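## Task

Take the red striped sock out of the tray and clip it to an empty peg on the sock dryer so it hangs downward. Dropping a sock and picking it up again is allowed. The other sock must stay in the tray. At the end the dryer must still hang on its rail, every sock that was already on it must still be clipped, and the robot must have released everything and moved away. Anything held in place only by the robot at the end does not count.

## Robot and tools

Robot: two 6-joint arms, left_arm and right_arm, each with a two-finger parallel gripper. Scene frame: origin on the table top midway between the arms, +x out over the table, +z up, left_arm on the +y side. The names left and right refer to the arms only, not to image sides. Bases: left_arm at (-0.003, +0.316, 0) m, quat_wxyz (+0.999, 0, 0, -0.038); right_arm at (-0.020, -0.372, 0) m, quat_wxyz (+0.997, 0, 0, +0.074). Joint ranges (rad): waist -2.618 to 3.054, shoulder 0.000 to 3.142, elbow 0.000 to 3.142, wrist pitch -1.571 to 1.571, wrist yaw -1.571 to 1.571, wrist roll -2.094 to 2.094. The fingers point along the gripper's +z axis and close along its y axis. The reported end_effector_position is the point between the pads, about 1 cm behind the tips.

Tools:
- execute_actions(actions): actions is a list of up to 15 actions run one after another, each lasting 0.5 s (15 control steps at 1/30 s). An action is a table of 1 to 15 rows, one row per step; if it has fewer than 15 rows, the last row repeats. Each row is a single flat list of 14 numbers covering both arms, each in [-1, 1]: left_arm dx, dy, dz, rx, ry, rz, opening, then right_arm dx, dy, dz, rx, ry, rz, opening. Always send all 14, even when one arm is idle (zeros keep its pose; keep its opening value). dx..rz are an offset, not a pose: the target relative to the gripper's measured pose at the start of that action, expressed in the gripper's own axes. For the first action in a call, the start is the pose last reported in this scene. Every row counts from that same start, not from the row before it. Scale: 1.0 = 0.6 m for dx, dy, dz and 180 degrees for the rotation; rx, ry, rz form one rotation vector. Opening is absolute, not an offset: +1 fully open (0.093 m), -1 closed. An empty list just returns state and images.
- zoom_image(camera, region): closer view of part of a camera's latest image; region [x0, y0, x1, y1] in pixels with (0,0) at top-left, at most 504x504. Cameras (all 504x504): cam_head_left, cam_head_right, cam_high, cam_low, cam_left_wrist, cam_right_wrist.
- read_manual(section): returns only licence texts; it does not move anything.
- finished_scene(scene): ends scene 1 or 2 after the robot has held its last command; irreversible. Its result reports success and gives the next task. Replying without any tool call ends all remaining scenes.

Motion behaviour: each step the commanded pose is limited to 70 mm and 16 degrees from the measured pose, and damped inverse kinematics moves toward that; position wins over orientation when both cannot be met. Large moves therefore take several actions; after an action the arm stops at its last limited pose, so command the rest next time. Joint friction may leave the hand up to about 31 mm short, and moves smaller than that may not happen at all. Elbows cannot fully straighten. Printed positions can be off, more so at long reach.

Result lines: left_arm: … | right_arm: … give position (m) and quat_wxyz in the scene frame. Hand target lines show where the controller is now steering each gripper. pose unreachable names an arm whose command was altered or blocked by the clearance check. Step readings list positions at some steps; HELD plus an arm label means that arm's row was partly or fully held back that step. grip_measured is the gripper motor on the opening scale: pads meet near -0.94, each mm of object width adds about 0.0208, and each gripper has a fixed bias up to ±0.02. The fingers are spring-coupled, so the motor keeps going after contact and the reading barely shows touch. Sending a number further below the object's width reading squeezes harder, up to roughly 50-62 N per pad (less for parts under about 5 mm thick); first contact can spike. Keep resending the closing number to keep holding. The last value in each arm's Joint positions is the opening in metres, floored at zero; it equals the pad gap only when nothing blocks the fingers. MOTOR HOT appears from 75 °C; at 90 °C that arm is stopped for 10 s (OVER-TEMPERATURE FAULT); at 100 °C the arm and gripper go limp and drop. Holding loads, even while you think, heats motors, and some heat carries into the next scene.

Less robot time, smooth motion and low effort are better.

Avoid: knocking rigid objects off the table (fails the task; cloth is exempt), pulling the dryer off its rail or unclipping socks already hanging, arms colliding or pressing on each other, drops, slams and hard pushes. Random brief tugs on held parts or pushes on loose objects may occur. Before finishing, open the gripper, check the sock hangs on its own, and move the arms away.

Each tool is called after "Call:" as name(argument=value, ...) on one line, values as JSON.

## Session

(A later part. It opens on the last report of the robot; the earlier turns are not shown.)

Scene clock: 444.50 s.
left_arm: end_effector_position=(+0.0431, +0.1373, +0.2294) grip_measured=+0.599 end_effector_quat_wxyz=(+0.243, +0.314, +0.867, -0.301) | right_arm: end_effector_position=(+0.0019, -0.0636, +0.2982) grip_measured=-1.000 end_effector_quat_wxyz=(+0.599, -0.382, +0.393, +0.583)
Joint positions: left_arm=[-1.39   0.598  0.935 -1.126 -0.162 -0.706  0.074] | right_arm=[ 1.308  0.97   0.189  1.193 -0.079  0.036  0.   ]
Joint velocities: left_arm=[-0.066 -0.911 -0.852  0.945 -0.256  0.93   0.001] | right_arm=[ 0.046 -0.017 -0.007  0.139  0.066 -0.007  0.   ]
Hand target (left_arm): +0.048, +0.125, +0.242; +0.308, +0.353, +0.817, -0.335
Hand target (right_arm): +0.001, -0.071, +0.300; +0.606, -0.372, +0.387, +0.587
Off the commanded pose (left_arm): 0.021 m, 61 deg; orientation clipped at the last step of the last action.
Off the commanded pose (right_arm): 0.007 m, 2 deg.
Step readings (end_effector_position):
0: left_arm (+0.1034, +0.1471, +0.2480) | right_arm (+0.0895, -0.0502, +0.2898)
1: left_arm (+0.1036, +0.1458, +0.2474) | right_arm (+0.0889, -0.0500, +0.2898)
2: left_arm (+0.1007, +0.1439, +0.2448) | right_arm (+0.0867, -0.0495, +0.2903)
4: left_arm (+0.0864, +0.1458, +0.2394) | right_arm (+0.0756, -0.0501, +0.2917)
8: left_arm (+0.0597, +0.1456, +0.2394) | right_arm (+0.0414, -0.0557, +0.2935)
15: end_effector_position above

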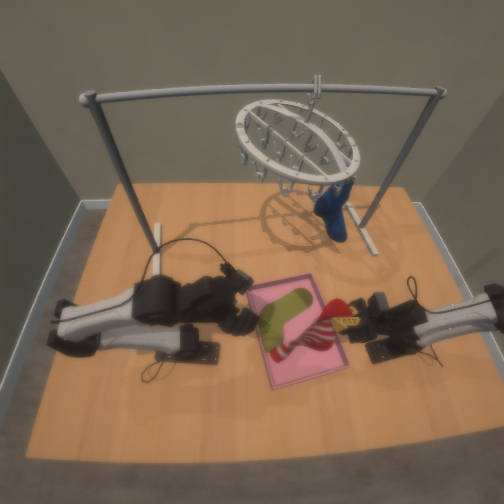

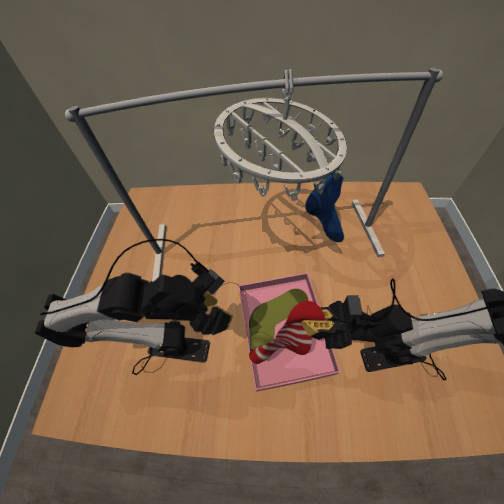

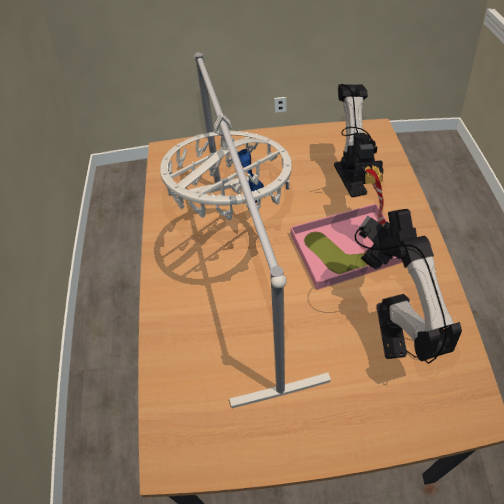

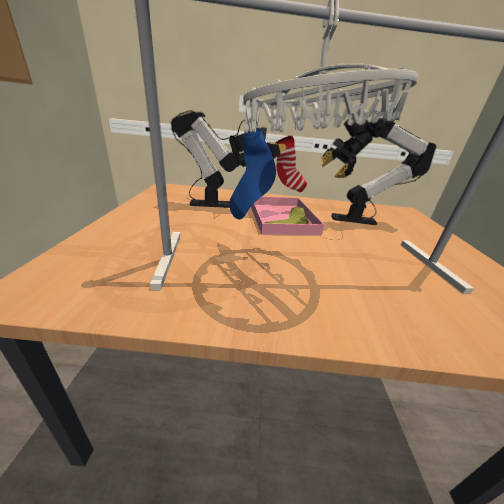

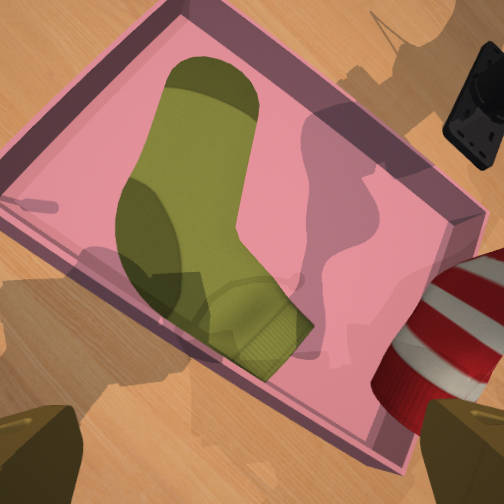

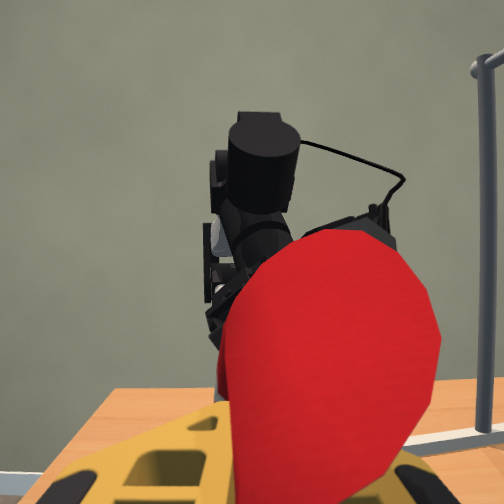

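Call:
execute_actions(actions=[[[0.001,-0.02,0.012,0.06,-0.065,0.09,0.6,0,0,0,0,0,0,-1],[0.002,-0.035,0.022,0.08,-0.088,0.12,0.6,0,0,0,0,0,0,-1],[0.003,-0.05,0.032,0.1,-0.11,0.15,0.6,0,0,0,0,0,0,-1],[0.004,-0.065,0.042,0.12,-0.132,0.178,0.6,0,0,0,0,0,0,-1],[0.005,-0.08,0.052,0.1455,-0.1601,0.2157,0.6,0,0,0,0,0,0,-1],[0.005,-0.093,0.061,0.1455,-0.1601,0.2157,0.6,0,0,0,0,0,0,-1],[0.006,-0.105,0.069,0.1455,-0.1601,0.2157,0.6,0,0,0,0,0,0,-1],[0.007,-0.116,0.076,0.1455,-0.1601,0.2157,0.6,0,0,0,0,0,0,-1],[0.007,-0.124,0.081,0.1455,-0.1601,0.2157,0.6,0,0,0,0,0,0,-1]]])

Scene clock: 452.73 s.
left_arm: end_effector_position=(+0.0032, +0.0783, +0.2003) grip_measured=+0.599 end_effector_quat_wxyz=(+0.409, +0.539, +0.619, -0.399) | right_arm: end_effector_position=(+0.0026, -0.0648, +0.3006) grip_measured=-1.000 end_effector_quat_wxyz=(+0.603, -0.377, +0.392, +0.584)
Joint positions: left_arm=[-1.581  0.351  0.436 -0.444 -0.159 -0.116  0.074] | right_arm=[ 1.31   0.97   0.188  1.204 -0.071  0.036  0.   ]
Joint velocities: left_arm=[ 0.403 -0.281 -0.559  0.974  0.403  0.755  0.001] | right_arm=[-0.017  0.002  0.012  0.051 -0.037 -0.051  0.   ]
Hand target (left_arm): +0.001, +0.069, +0.221; +0.459, +0.541, +0.559, -0.429
Hand target (right_arm): +0.002, -0.064, +0.298; +0.599, -0.382, +0.393, +0.583
Off the commanded pose (left_arm): 0.027 m, 12 deg.
Off the commanded pose (right_arm): 0.003 m, 1 deg.
Step readings (end_effector_position):
0: left_arm (+0.0483, +0.1258, +0.2455) | right_arm (+0.0030, -0.0652, +0.3014)
1: left_arm (+0.0474, +0.1241, +0.2451) | right_arm (+0.0030, -0.0651, +0.3013)
2: left_arm (+0.0435, +0.1228, +0.2410) | right_arm (+0.0029, -0.0651, +0.3012)
4: left_arm (+0.0314, +0.1215, +0.2253) | right_arm (+0.0028, -0.0649, +0.3010)
8: left_arm (+0.0105, +0.1042, +0.2011) | right_arm (+0.0027, -0.0648, +0.3007)
15: end_effector_position above

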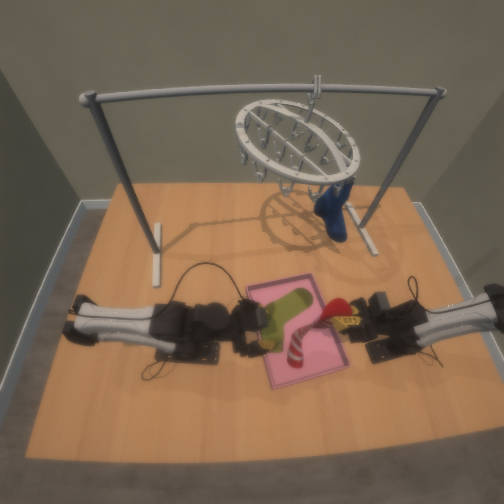

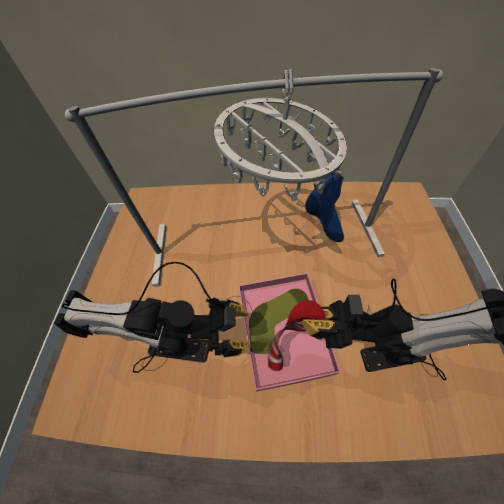

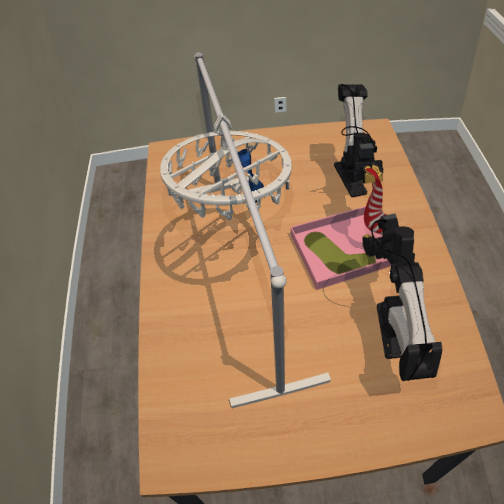

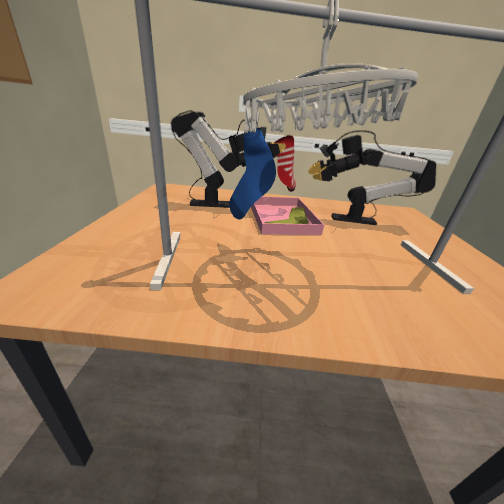

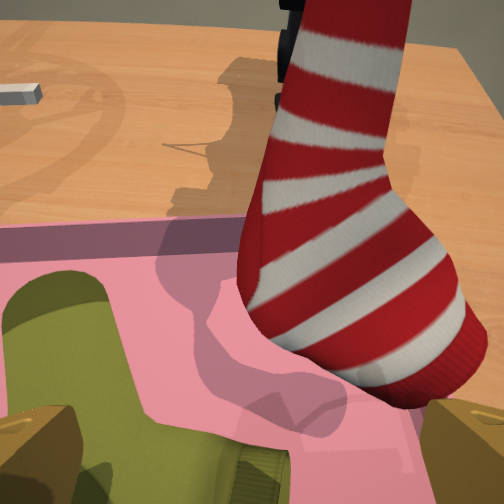

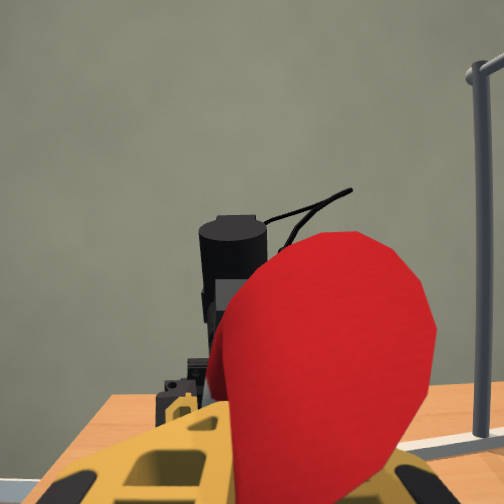

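Call:
execute_actions(actions=[])

Scene clock: 453.73 s.
left_arm: end_effector_position=(-0.0003, +0.0687, +0.2213) grip_measured=+0.599 end_effector_quat_wxyz=(+0.453, +0.546, +0.563, -0.425) | right_arm: end_effector_position=(+0.0026, -0.0648, +0.3006) grip_measured=-1.000 end_effector_quat_wxyz=(+0.603, -0.377, +0.392, +0.584)
Joint positions: left_arm=[-1.558  0.339  0.404 -0.297 -0.109 -0.01   0.074] | right_arm=[ 1.31   0.97   0.188  1.204 -0.071  0.036  0.   ]
Joint velocities: left_arm=[-0.012 -0.012 -0.007  0.037 -0.037 -0.022 -0.001] | right_arm=[-0.012 -0.017  0.017  0.11  -0.007 -0.022  0.   ]
Hand target (left_arm): +0.001, +0.069, +0.221; +0.459, +0.541, +0.559, -0.429
Hand target (right_arm): +0.002, -0.064, +0.298; +0.599, -0.382, +0.394, +0.583
Off the commanded pose (left_arm): 0.009 m, 4 deg.
Off the commanded pose (right_arm): 0.003 m, 1 deg.

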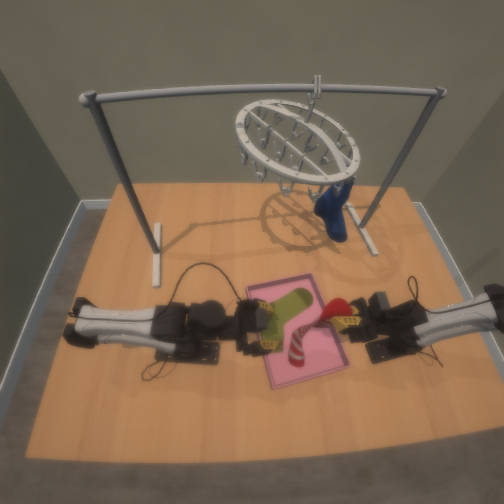

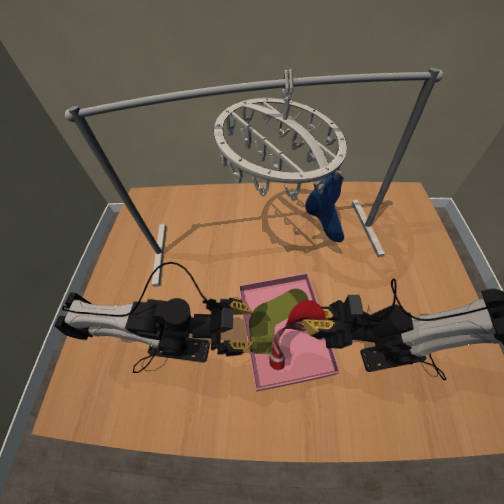

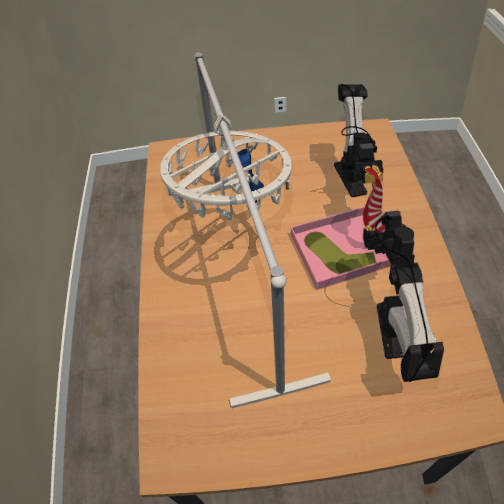

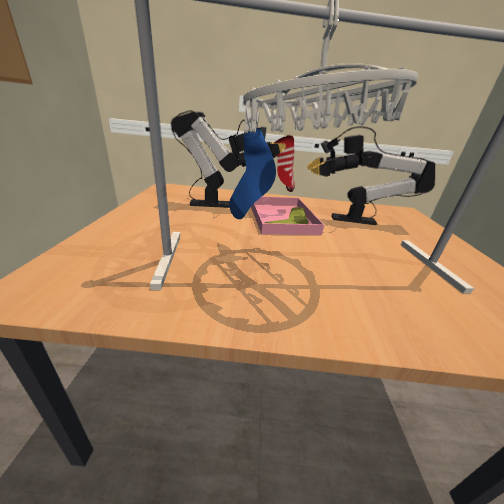

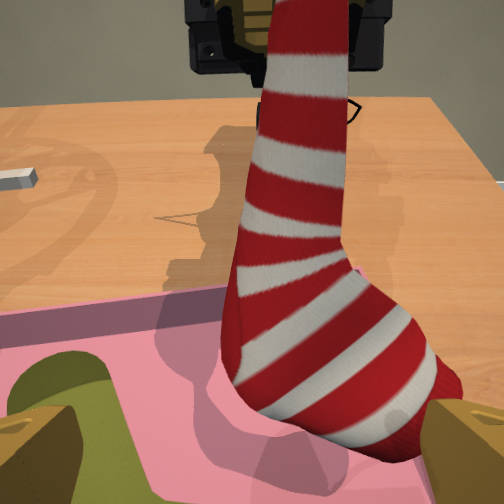

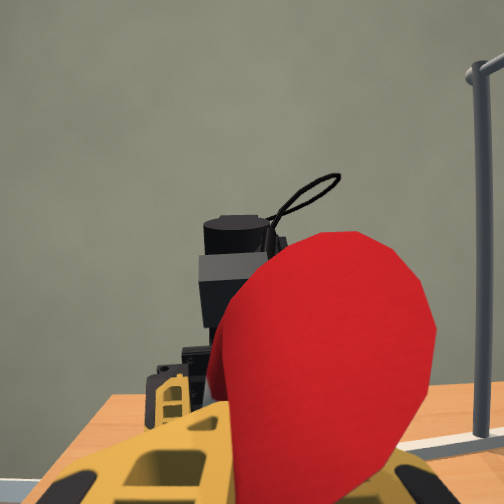

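Call:
execute_actions(actions=[[[-0.008,-0.003,0.01,0,-0.003,0,0.8,0,0,0,0,0,0,-1],[-0.016,-0.006,0.022,0,-0.006,0,1,0,0,0,0,0,0,-1],[-0.024,-0.009,0.036,0,-0.009,0,1,0,0,0,0,0,0,-1],[-0.031,-0.012,0.052,0,-0.012,0,1,0,0,0,0,0,0,-1],[-0.038,-0.014,0.07,0,-0.015,0,1,0,0,0,0,0,0,-1],[-0.045,-0.016,0.088,0,-0.018,0,1,0,0,0,0,0,0,-1],[-0.051,-0.018,0.106,0,-0.021,0,1,0,0,0,0,0,0,-1],[-0.056,-0.02,0.122,0,-0.024,0,1,0,0,0,0,0,0,-1],[-0.06,-0.02,0.136,0,-0.026,0,1,0,0,0,0,0,0,-1],[-0.063,-0.02,0.148,0,-0.028,0,1,0,0,0,0,0,0,-1],[-0.066,-0.02,0.156,0,-0.03,0,1,0,0,0,0,0,0,-1],[-0.067,-0.02,0.161,0,-0.03,0,1,0,0,0,0,0,0,-1]]])

Scene clock: 461.50 s.
left_arm: end_effector_position=(-0.0079, -0.0078, +0.1966) grip_measured=+0.994 end_effector_quat_wxyz=(+0.439, +0.561, +0.572, -0.406) | right_arm: end_effector_position=(+0.0026, -0.0648, +0.3006) grip_measured=-1.000 end_effector_quat_wxyz=(+0.603, -0.377, +0.392, +0.584)
Joint positions: left_arm=[-1.573  0.84   0.423  0.126 -0.122 -0.006  0.093] | right_arm=[ 1.31   0.97   0.188  1.204 -0.071  0.036  0.   ]
Joint velocities: left_arm=[ 0.046  0.51   0.115  0.828 -0.066  0.037 -0.001] | right_arm=[ 0.002  0.002 -0.002 -0.022 -0.081 -0.051  0.   ]
Hand target (left_arm): -0.007, -0.023, +0.238; +0.476, +0.528, +0.543, -0.446
Hand target (right_arm): +0.003, -0.065, +0.301; +0.603, -0.377, +0.392, +0.584
Off the commanded pose (left_arm): 0.050 m, 9 deg.
Off the commanded pose (right_arm): 0.000 m, 0 deg.
Step readings (end_effector_position):
0: left_arm (-0.0003, +0.0687, +0.2213) | right_arm (+0.0026, -0.0648, +0.3006)
1: left_arm (-0.0003, +0.0683, +0.2215) | right_arm (+0.0026, -0.0648, +0.3006)
2: left_arm (-0.0007, +0.0667, +0.2217) | right_arm (+0.0026, -0.0648, +0.3006)
4: left_arm (-0.0032, +0.0590, +0.2205) | right_arm (+0.0026, -0.0648, +0.3006)
8: left_arm (-0.0065, +0.0331, +0.2092) | right_arm (+0.0026, -0.0648, +0.3006)
15: end_effector_position above

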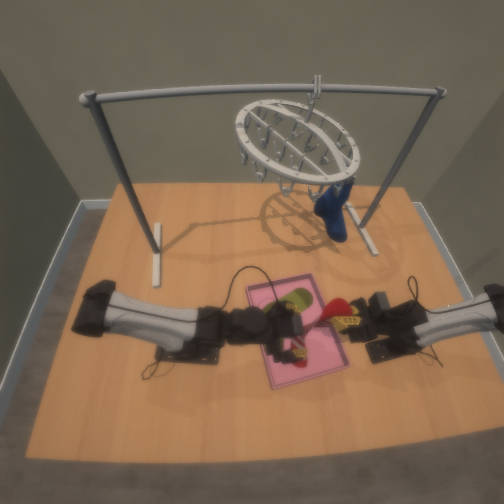

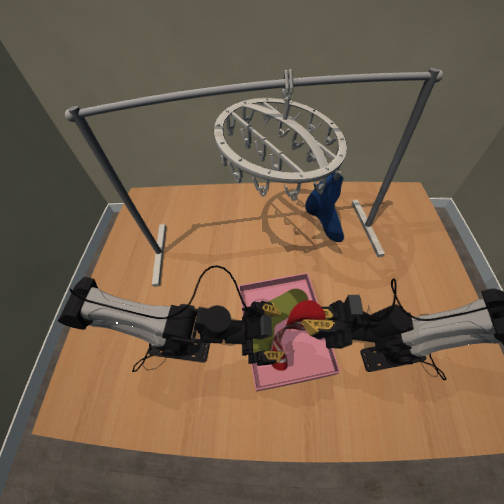

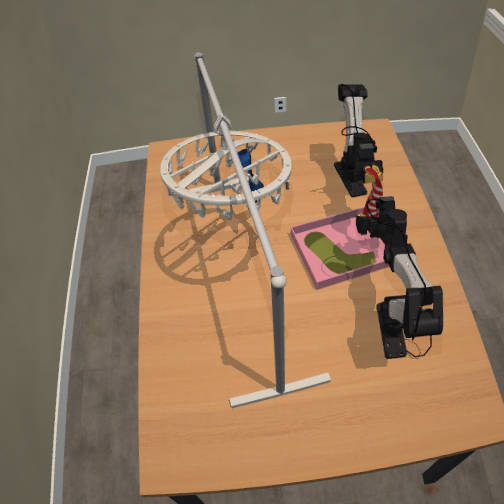

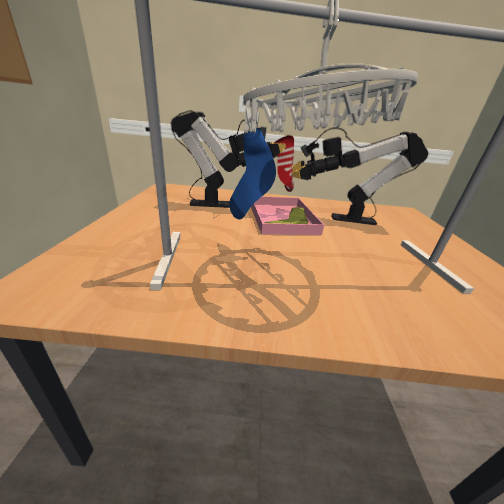

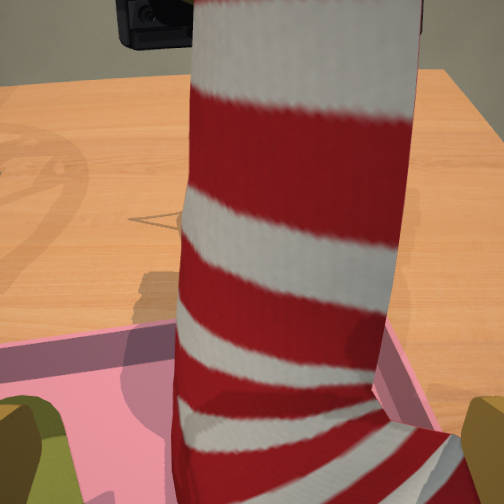

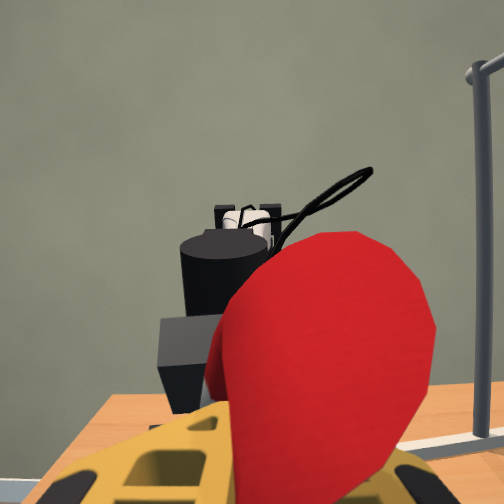

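Call:
execute_actions(actions=[])

Scene clock: 463.00 s.
left_arm: end_effector_position=(-0.0084, -0.0179, +0.2231) grip_measured=+0.994 end_effector_quat_wxyz=(+0.467, +0.536, +0.550, -0.438) | right_arm: end_effector_position=(+0.0026, -0.0648, +0.3006) grip_measured=-1.000 end_effector_quat_wxyz=(+0.603, -0.377, +0.392, +0.584)
Joint positions: left_arm=[-1.571  0.863  0.435  0.244 -0.12  -0.004  0.093] | right_arm=[ 1.31   0.97   0.188  1.204 -0.071  0.036  0.   ]
Joint velocities: left_arm=[-0.002 -0.017 -0.002  0.051  0.037  0.051  0.   ] | right_arm=[ 0.002 -0.007 -0.012 -0.022  0.095  0.022  0.   ]
Hand target (left_arm): -0.007, -0.023, +0.238; +0.477, +0.528, +0.543, -0.447
Hand target (right_arm): +0.003, -0.065, +0.301; +0.603, -0.377, +0.392, +0.584
Off the commanded pose (left_arm): 0.023 m, 3 deg.
Off the commanded pose (right_arm): 0.000 m, 0 deg.

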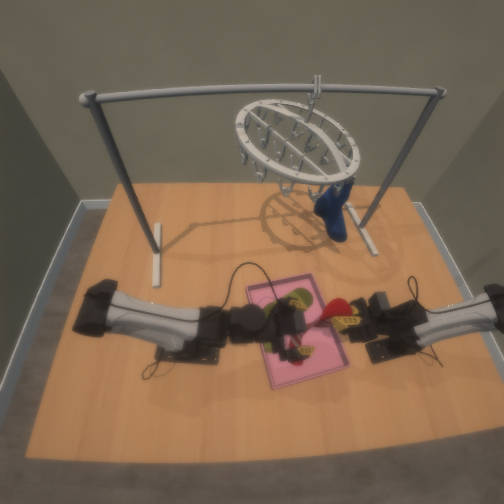

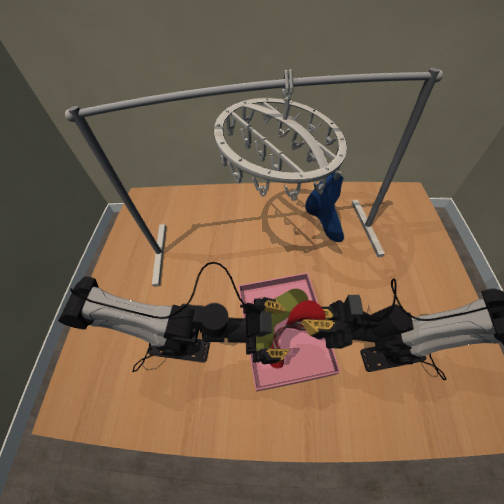

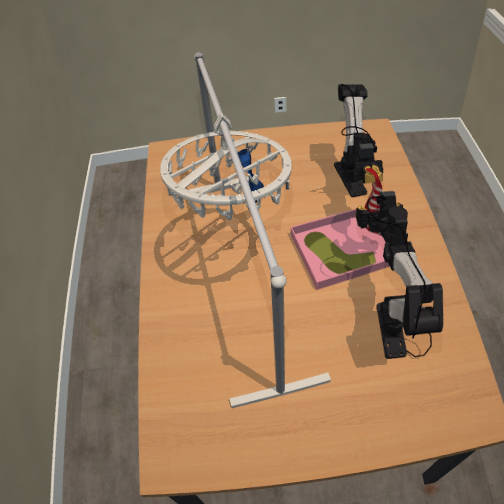

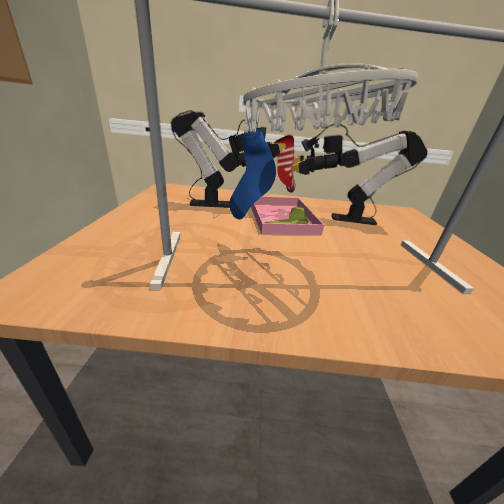

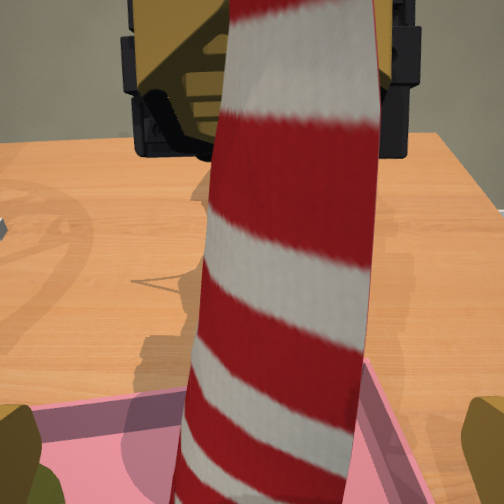

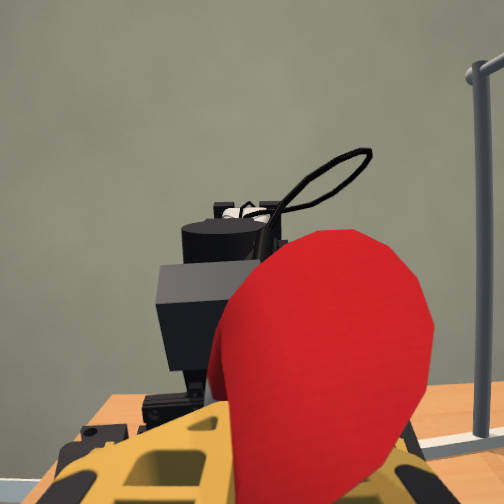

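Call:
execute_actions(actions=[[[0,0,0.005,0,0,0,0.8,0,0,0,0,0,0,-1],[0,0,0.01,0,0,0,0.6,0,0,0,0,0,0,-1],[0,0,0.01,0,0,0,0.4,0,0,0,0,0,0,-1],[0,0,0.01,0,0,0,0.2,0,0,0,0,0,0,-1],[0,0,0.01,0,0,0,0.0,0,0,0,0,0,0,-1],[0,0,0.01,0,0,0,-0.2,0,0,0,0,0,0,-1],[0,0,0.01,0,0,0,-0.4,0,0,0,0,0,0,-1],[0,0,0.01,0,0,0,-0.55,0,0,0,0,0,0,-1],[0,0,0.01,0,0,0,-0.7,0,0,0,0,0,0,-1],[0,0,0.01,0,0,0,-0.8,0,0,0,0,0,0,-1],[0,0,0.01,0,0,0,-0.9,0,0,0,0,0,0,-1],[0,0,0.01,0,0,0,-1,0,0,0,0,0,0,-1]]])

Scene clock: 468.27 s.
left_arm: end_effector_position=(-0.0085, -0.0200, +0.2196) grip_measured=-0.992 end_effector_quat_wxyz=(+0.464, +0.539, +0.552, -0.435) | right_arm: end_effector_position=(+0.0026, -0.0648, +0.3006) grip_measured=-1.000 end_effector_quat_wxyz=(+0.603, -0.377, +0.392, +0.584)
Joint positions: left_arm=[-1.571  0.879  0.435  0.251 -0.12  -0.004  0.   ] | right_arm=[ 1.31   0.97   0.188  1.204 -0.071  0.036  0.   ]
Joint velocities: left_arm=[-0.007 -0.002  0.002  0.007  0.037 -0.022  0.   ] | right_arm=[-0.002 -0.002 -0.007 -0.037 -0.022  0.081  0.   ]
Hand target (left_arm): -0.008, -0.024, +0.222; +0.467, +0.536, +0.551, -0.438
Hand target (right_arm): +0.003, -0.065, +0.301; +0.603, -0.377, +0.392, +0.584
Off the commanded pose (left_arm): 0.005 m, 1 deg.
Off the commanded pose (right_arm): 0.000 m, 0 deg.
Step readings (end_effector_position):
0: left_arm (-0.0084, -0.0179, +0.2231) | right_arm (+0.0026, -0.0648, +0.3006)
1: left_arm (-0.0084, -0.0179, +0.2231) | right_arm (+0.0026, -0.0648, +0.3006)
2: left_arm (-0.0084, -0.0182, +0.2229) | right_arm (+0.0026, -0.0648, +0.3006)
4: left_arm (-0.0085, -0.0193, +0.2214) | right_arm (+0.0026, -0.0648, +0.3006)
8: left_arm (-0.0085, -0.0200, +0.2193) | right_arm (+0.0026, -0.0648, +0.3006)
15: end_effector_position above

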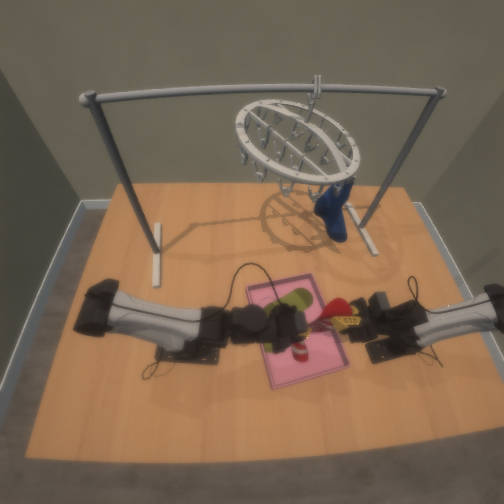

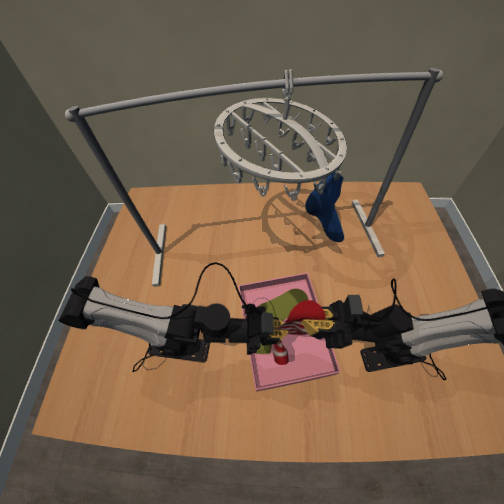

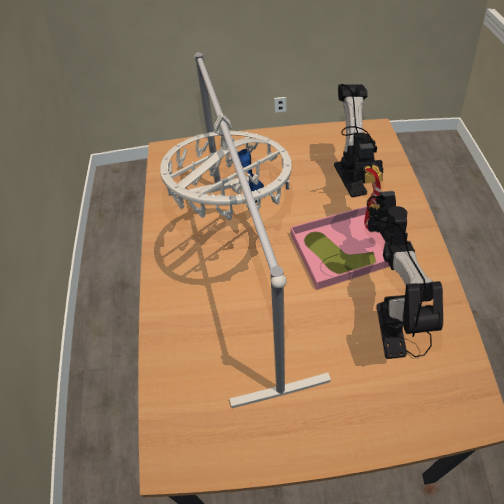

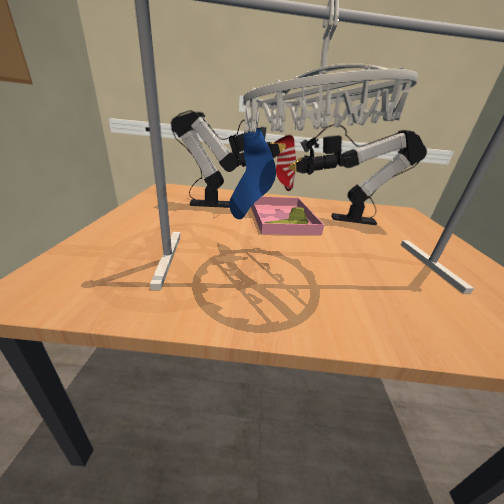

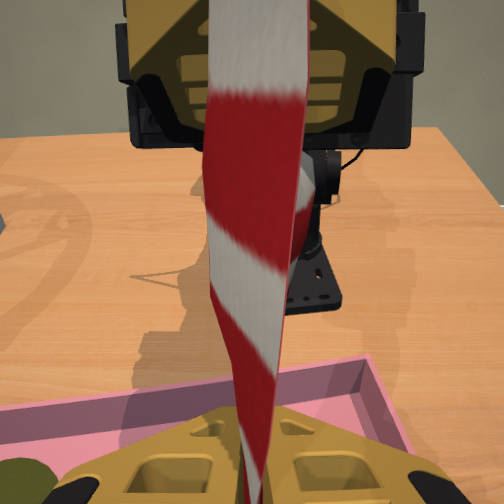

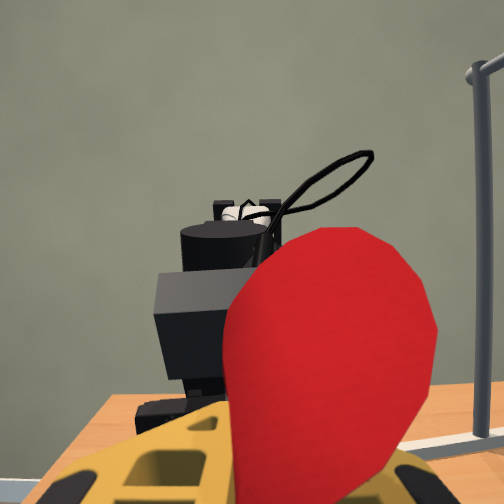

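Call:
execute_actions(actions=[[[0,0,0,0,0,0,-1,0,0,0,0,0,0,-0.95],[0,0,0,0,0,0,-1,0,0,0,0,0,0,-0.91],[0,0,0,0,0,0,-1,-0.005,0,0.002,0,0,0,-0.88],[0,0,0,0,0,0,-1,-0.011,0,0.005,0,0,0,-0.88],[0,0,0,0,0,0,-1,-0.017,0,0.008,0,0,0,-0.88],[0,0,0,0,0,0,-1,-0.023,0,0.011,0,0,0,-0.88],[0,0,0,0,0,0,-1,-0.029,0,0.013,0,0,0,-0.88],[0,0,0,0,0,0,-1,-0.034,0,0.016,0,0,0,-0.88],[0,0,0,0,0,0,-1,-0.038,0,0.018,0,0,0,-0.88],[0,0,0,0,0,0,-1,-0.042,0,0.02,0,0,0,-0.88],[0,0,0,0,0,0,-1,-0.045,0,0.021,0,0,0,-0.88]]])

Scene clock: 476.73 s.
left_arm: end_effector_position=(-0.0085, -0.0200, +0.2195) grip_measured=-0.992 end_effector_quat_wxyz=(+0.464, +0.539, +0.552, -0.435) | right_arm: end_effector_position=(+0.0024, -0.0671, +0.3294) grip_measured=-0.883 end_effector_quat_wxyz=(+0.608, -0.370, +0.384, +0.588)
Joint positions: left_arm=[-1.571  0.879  0.435  0.25  -0.12  -0.004  0.   ] | right_arm=[ 1.31   0.882  0.267  1.061 -0.071  0.036  0.003]
Joint velocities: left_arm=[-0.002 -0.012 -0.002 -0.037  0.007  0.037  0.   ] | right_arm=[ 0.027  0.002  0.027 -0.168 -0.007  0.051  0.002]
Hand target (left_arm): -0.009, -0.020, +0.220; +0.464, +0.539, +0.552, -0.435
Hand target (right_arm): +0.003, -0.064, +0.330; +0.603, -0.376, +0.391, +0.585
Off the commanded pose (left_arm): 0.000 m, 0 deg.
Off the commanded pose (right_arm): 0.003 m, 1 deg.
Step readings (end_effector_position):
0: left_arm (-0.0085, -0.0200, +0.2196) | right_arm (+0.0026, -0.0648, +0.3006)
1: left_arm (-0.0085, -0.0200, +0.2196) | right_arm (+0.0026, -0.0648, +0.3006)
2: left_arm (-0.0085, -0.0200, +0.2196) | right_arm (+0.0026, -0.0648, +0.3006)
4: left_arm (-0.0085, -0.0200, +0.2196) | right_arm (+0.0026, -0.0646, +0.3000)
8: left_arm (-0.0085, -0.0200, +0.2196) | right_arm (+0.0025, -0.0659, +0.3067)
15: end_effector_position above

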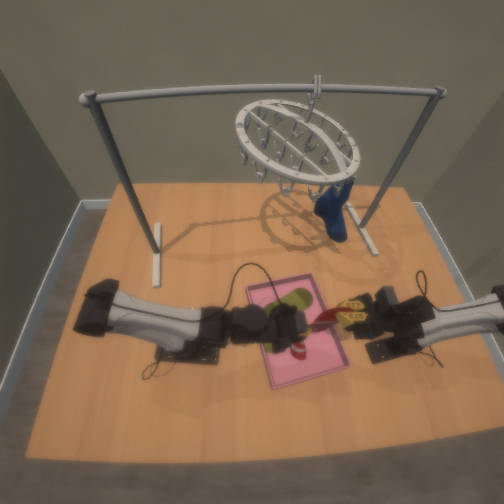

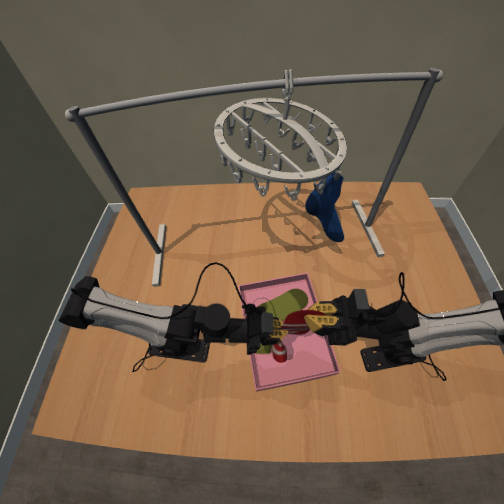

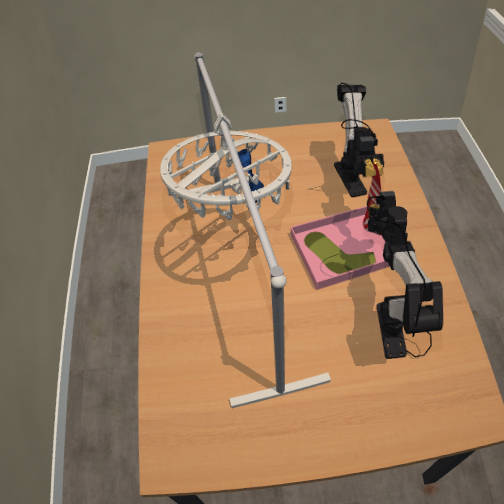

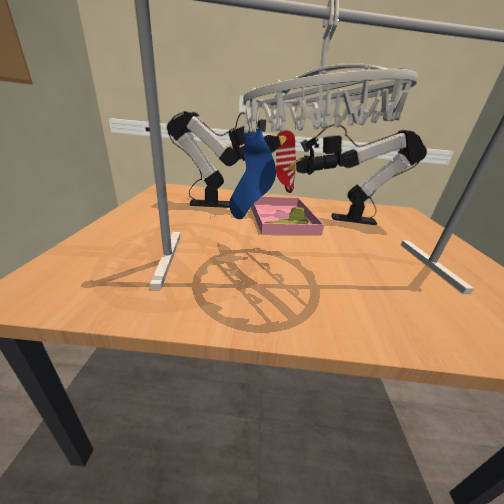

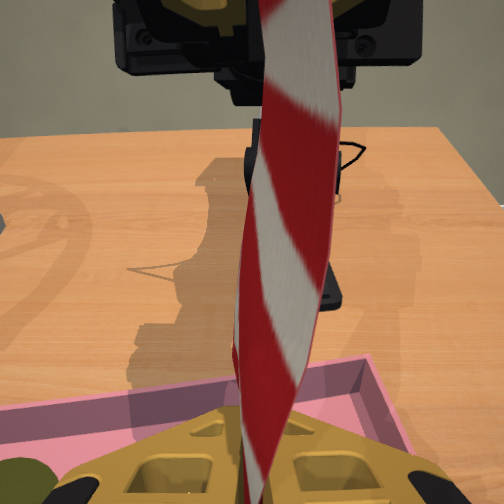

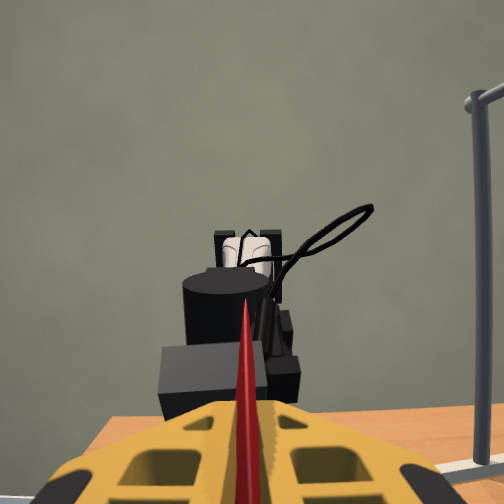

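Call:
execute_actions(actions=[[[0,0,0,0,0,0,-1,0,0,0,0,0,0,-0.94],[0,0,0,0,0,0,-1,0,0,0,0,0,0,-1],[0,0,0,0,0,0,-1,0,0,0,0,0,0,-1],[0,0,0,0,0,0,-1,0,0,0,0,0,0,-1],[0,0,0,0,0,0,-1,0,0,0,0,0,0,-1],[0,0,0,0,0,0,-0.9,0,0,0,0,0,0,-1],[0,0,0,0,0,0,-0.75,0,0,0,0,0,0,-1],[0,0,0,0,0,0,-0.55,0,0,0,0,0,0,-1],[0,0,-0.01,0,0,0,-0.35,0,0,0,0,0,0,-1],[0,0,-0.03,0,0,0,-0.15,0,0,0,0,0,0,-1],[0,0,-0.055,0,0,0,0.05,0,0,0,0,0,0,-1],[0,0,-0.08,0,0,0,0.2,0,0,0,0,0,0,-1],[0,0,-0.1,0,0,0,0.3,0,0,0,0,0,0,-1]]])

Scene clock: 481.47 s.
left_arm: end_effector_position=(-0.0120, +0.0179, +0.2476) grip_measured=+0.295 end_effector_quat_wxyz=(+0.481, +0.523, +0.533, -0.460) | right_arm: end_effector_position=(+0.0025, -0.0656, +0.3262) grip_measured=-1.000 end_effector_quat_wxyz=(+0.605, -0.374, +0.389, +0.586)
Joint positions: left_arm=[-1.604  0.625  0.415  0.094 -0.141 -0.004  0.059] | right_arm=[ 1.31   0.882  0.267  1.046 -0.071  0.036  0.   ]
Joint velocities: left_arm=[-0.203 -1.297 -0.002 -0.593 -0.11  -0.007  0.008] | right_arm=[ 0.002  0.007 -0.002  0.007  0.007 -0.007  0.   ]
Hand target (left_arm): -0.011, +0.032, +0.231; +0.467, +0.537, +0.549, -0.439
Hand target (right_arm): +0.002, -0.067, +0.329; +0.608, -0.370, +0.384, +0.588
Off the commanded pose (left_arm): 0.027 m, 4 deg.
Off the commanded pose (right_arm): 0.004 m, 1 deg.
Step readings (end_effector_position):
0: left_arm (-0.0085, -0.0200, +0.2195) | right_arm (+0.0028, -0.0634, +0.3213)
1: left_arm (-0.0085, -0.0200, +0.2195) | right_arm (+0.0028, -0.0636, +0.3217)
2: left_arm (-0.0085, -0.0200, +0.2195) | right_arm (+0.0027, -0.0639, +0.3224)
4: left_arm (-0.0085, -0.0200, +0.2195) | right_arm (+0.0027, -0.0646, +0.3239)
8: left_arm (-0.0085, -0.0200, +0.2195) | right_arm (+0.0026, -0.0653, +0.3254)
15: end_effector_position above

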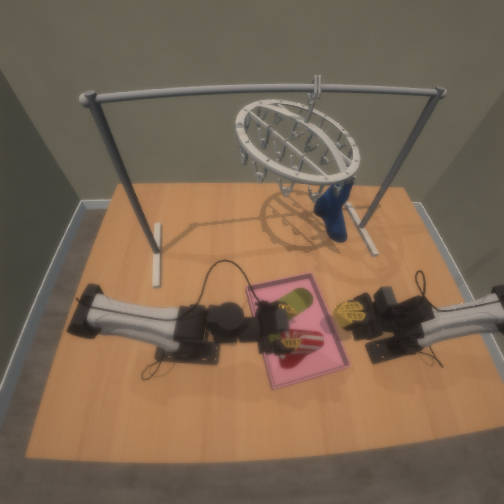

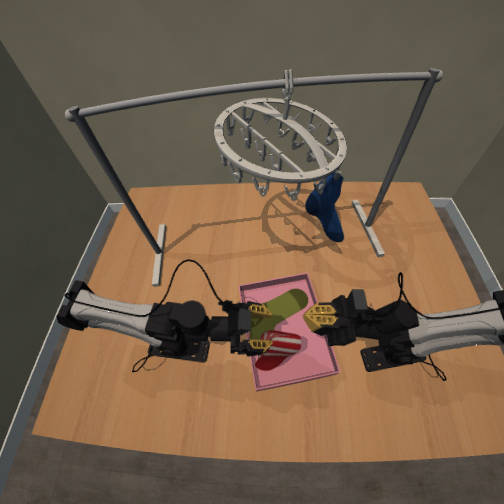

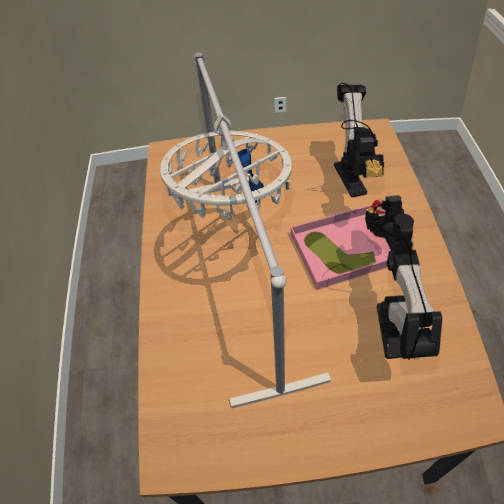

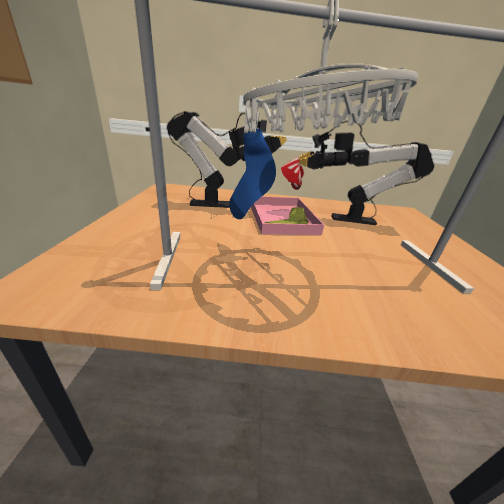

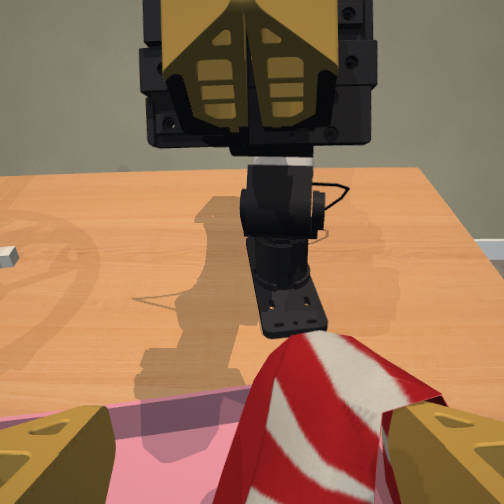

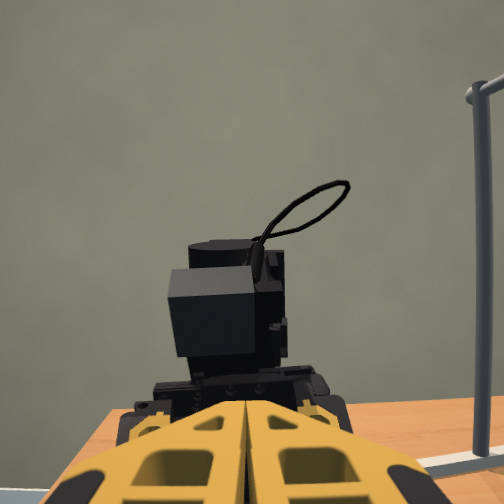

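Call:
execute_actions(actions=[])

Scene clock: 482.80 s.
left_arm: end_effector_position=(-0.0101, +0.0305, +0.2371) grip_measured=+0.299 end_effector_quat_wxyz=(+0.471, +0.534, +0.546, -0.441) | right_arm: end_effector_position=(+0.0025, -0.0657, +0.3263) grip_measured=-1.000 end_effector_quat_wxyz=(+0.605, -0.374, +0.389, +0.586)
Joint positions: left_arm=[-1.615  0.56   0.415 -0.025 -0.162 -0.006  0.06 ] | right_arm=[ 1.31   0.882  0.267  1.047 -0.071  0.036  0.   ]
Joint velocities: left_arm=[-0.007 -0.002 -0.012 -0.051 -0.037 -0.066  0.   ] | right_arm=[-0.007 -0.007 -0.002  0.022 -0.007 -0.022  0.   ]
Hand target (left_arm): -0.011, +0.032, +0.230; +0.467, +0.537, +0.549, -0.439
Hand target (right_arm): +0.002, -0.067, +0.329; +0.608, -0.370, +0.384, +0.588
Off the commanded pose (left_arm): 0.010 m, 1 deg.
Off the commanded pose (right_arm): 0.003 m, 1 deg.

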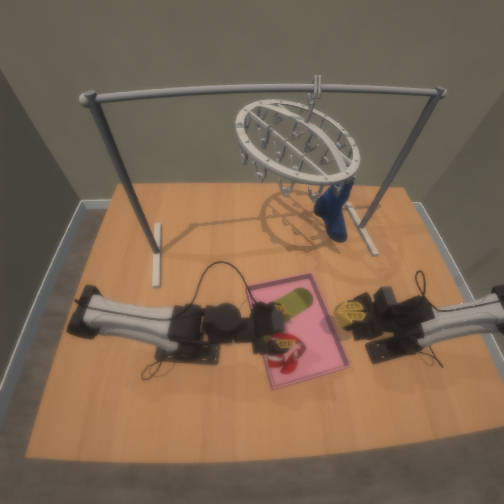

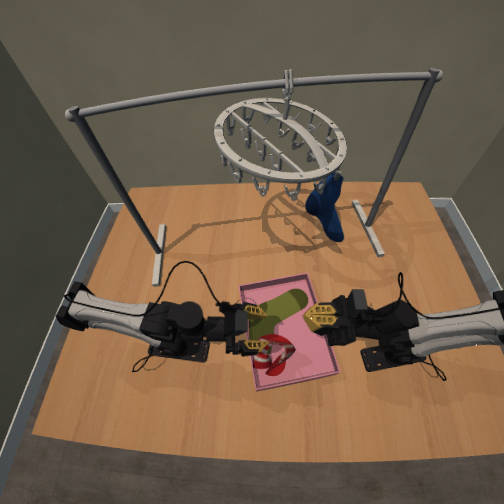

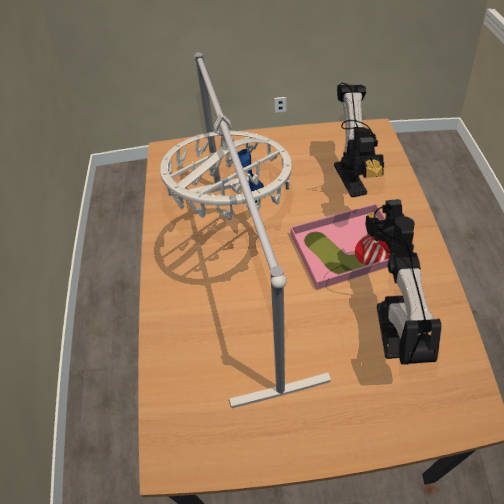

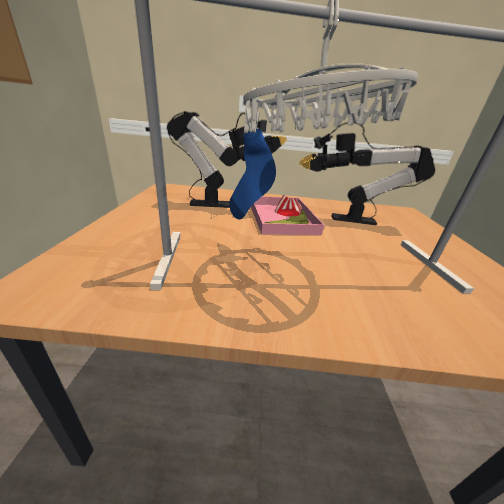

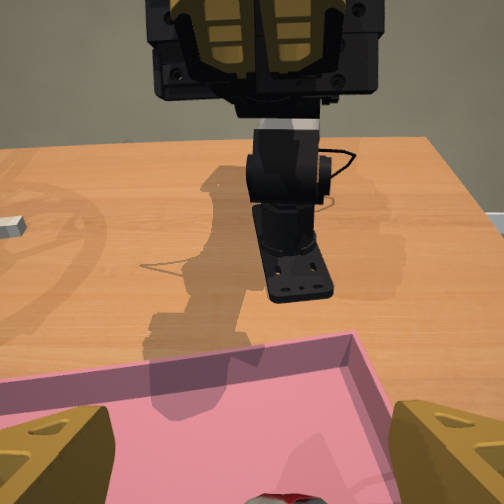

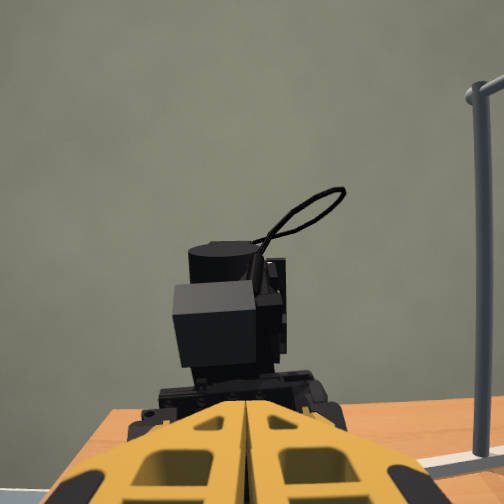

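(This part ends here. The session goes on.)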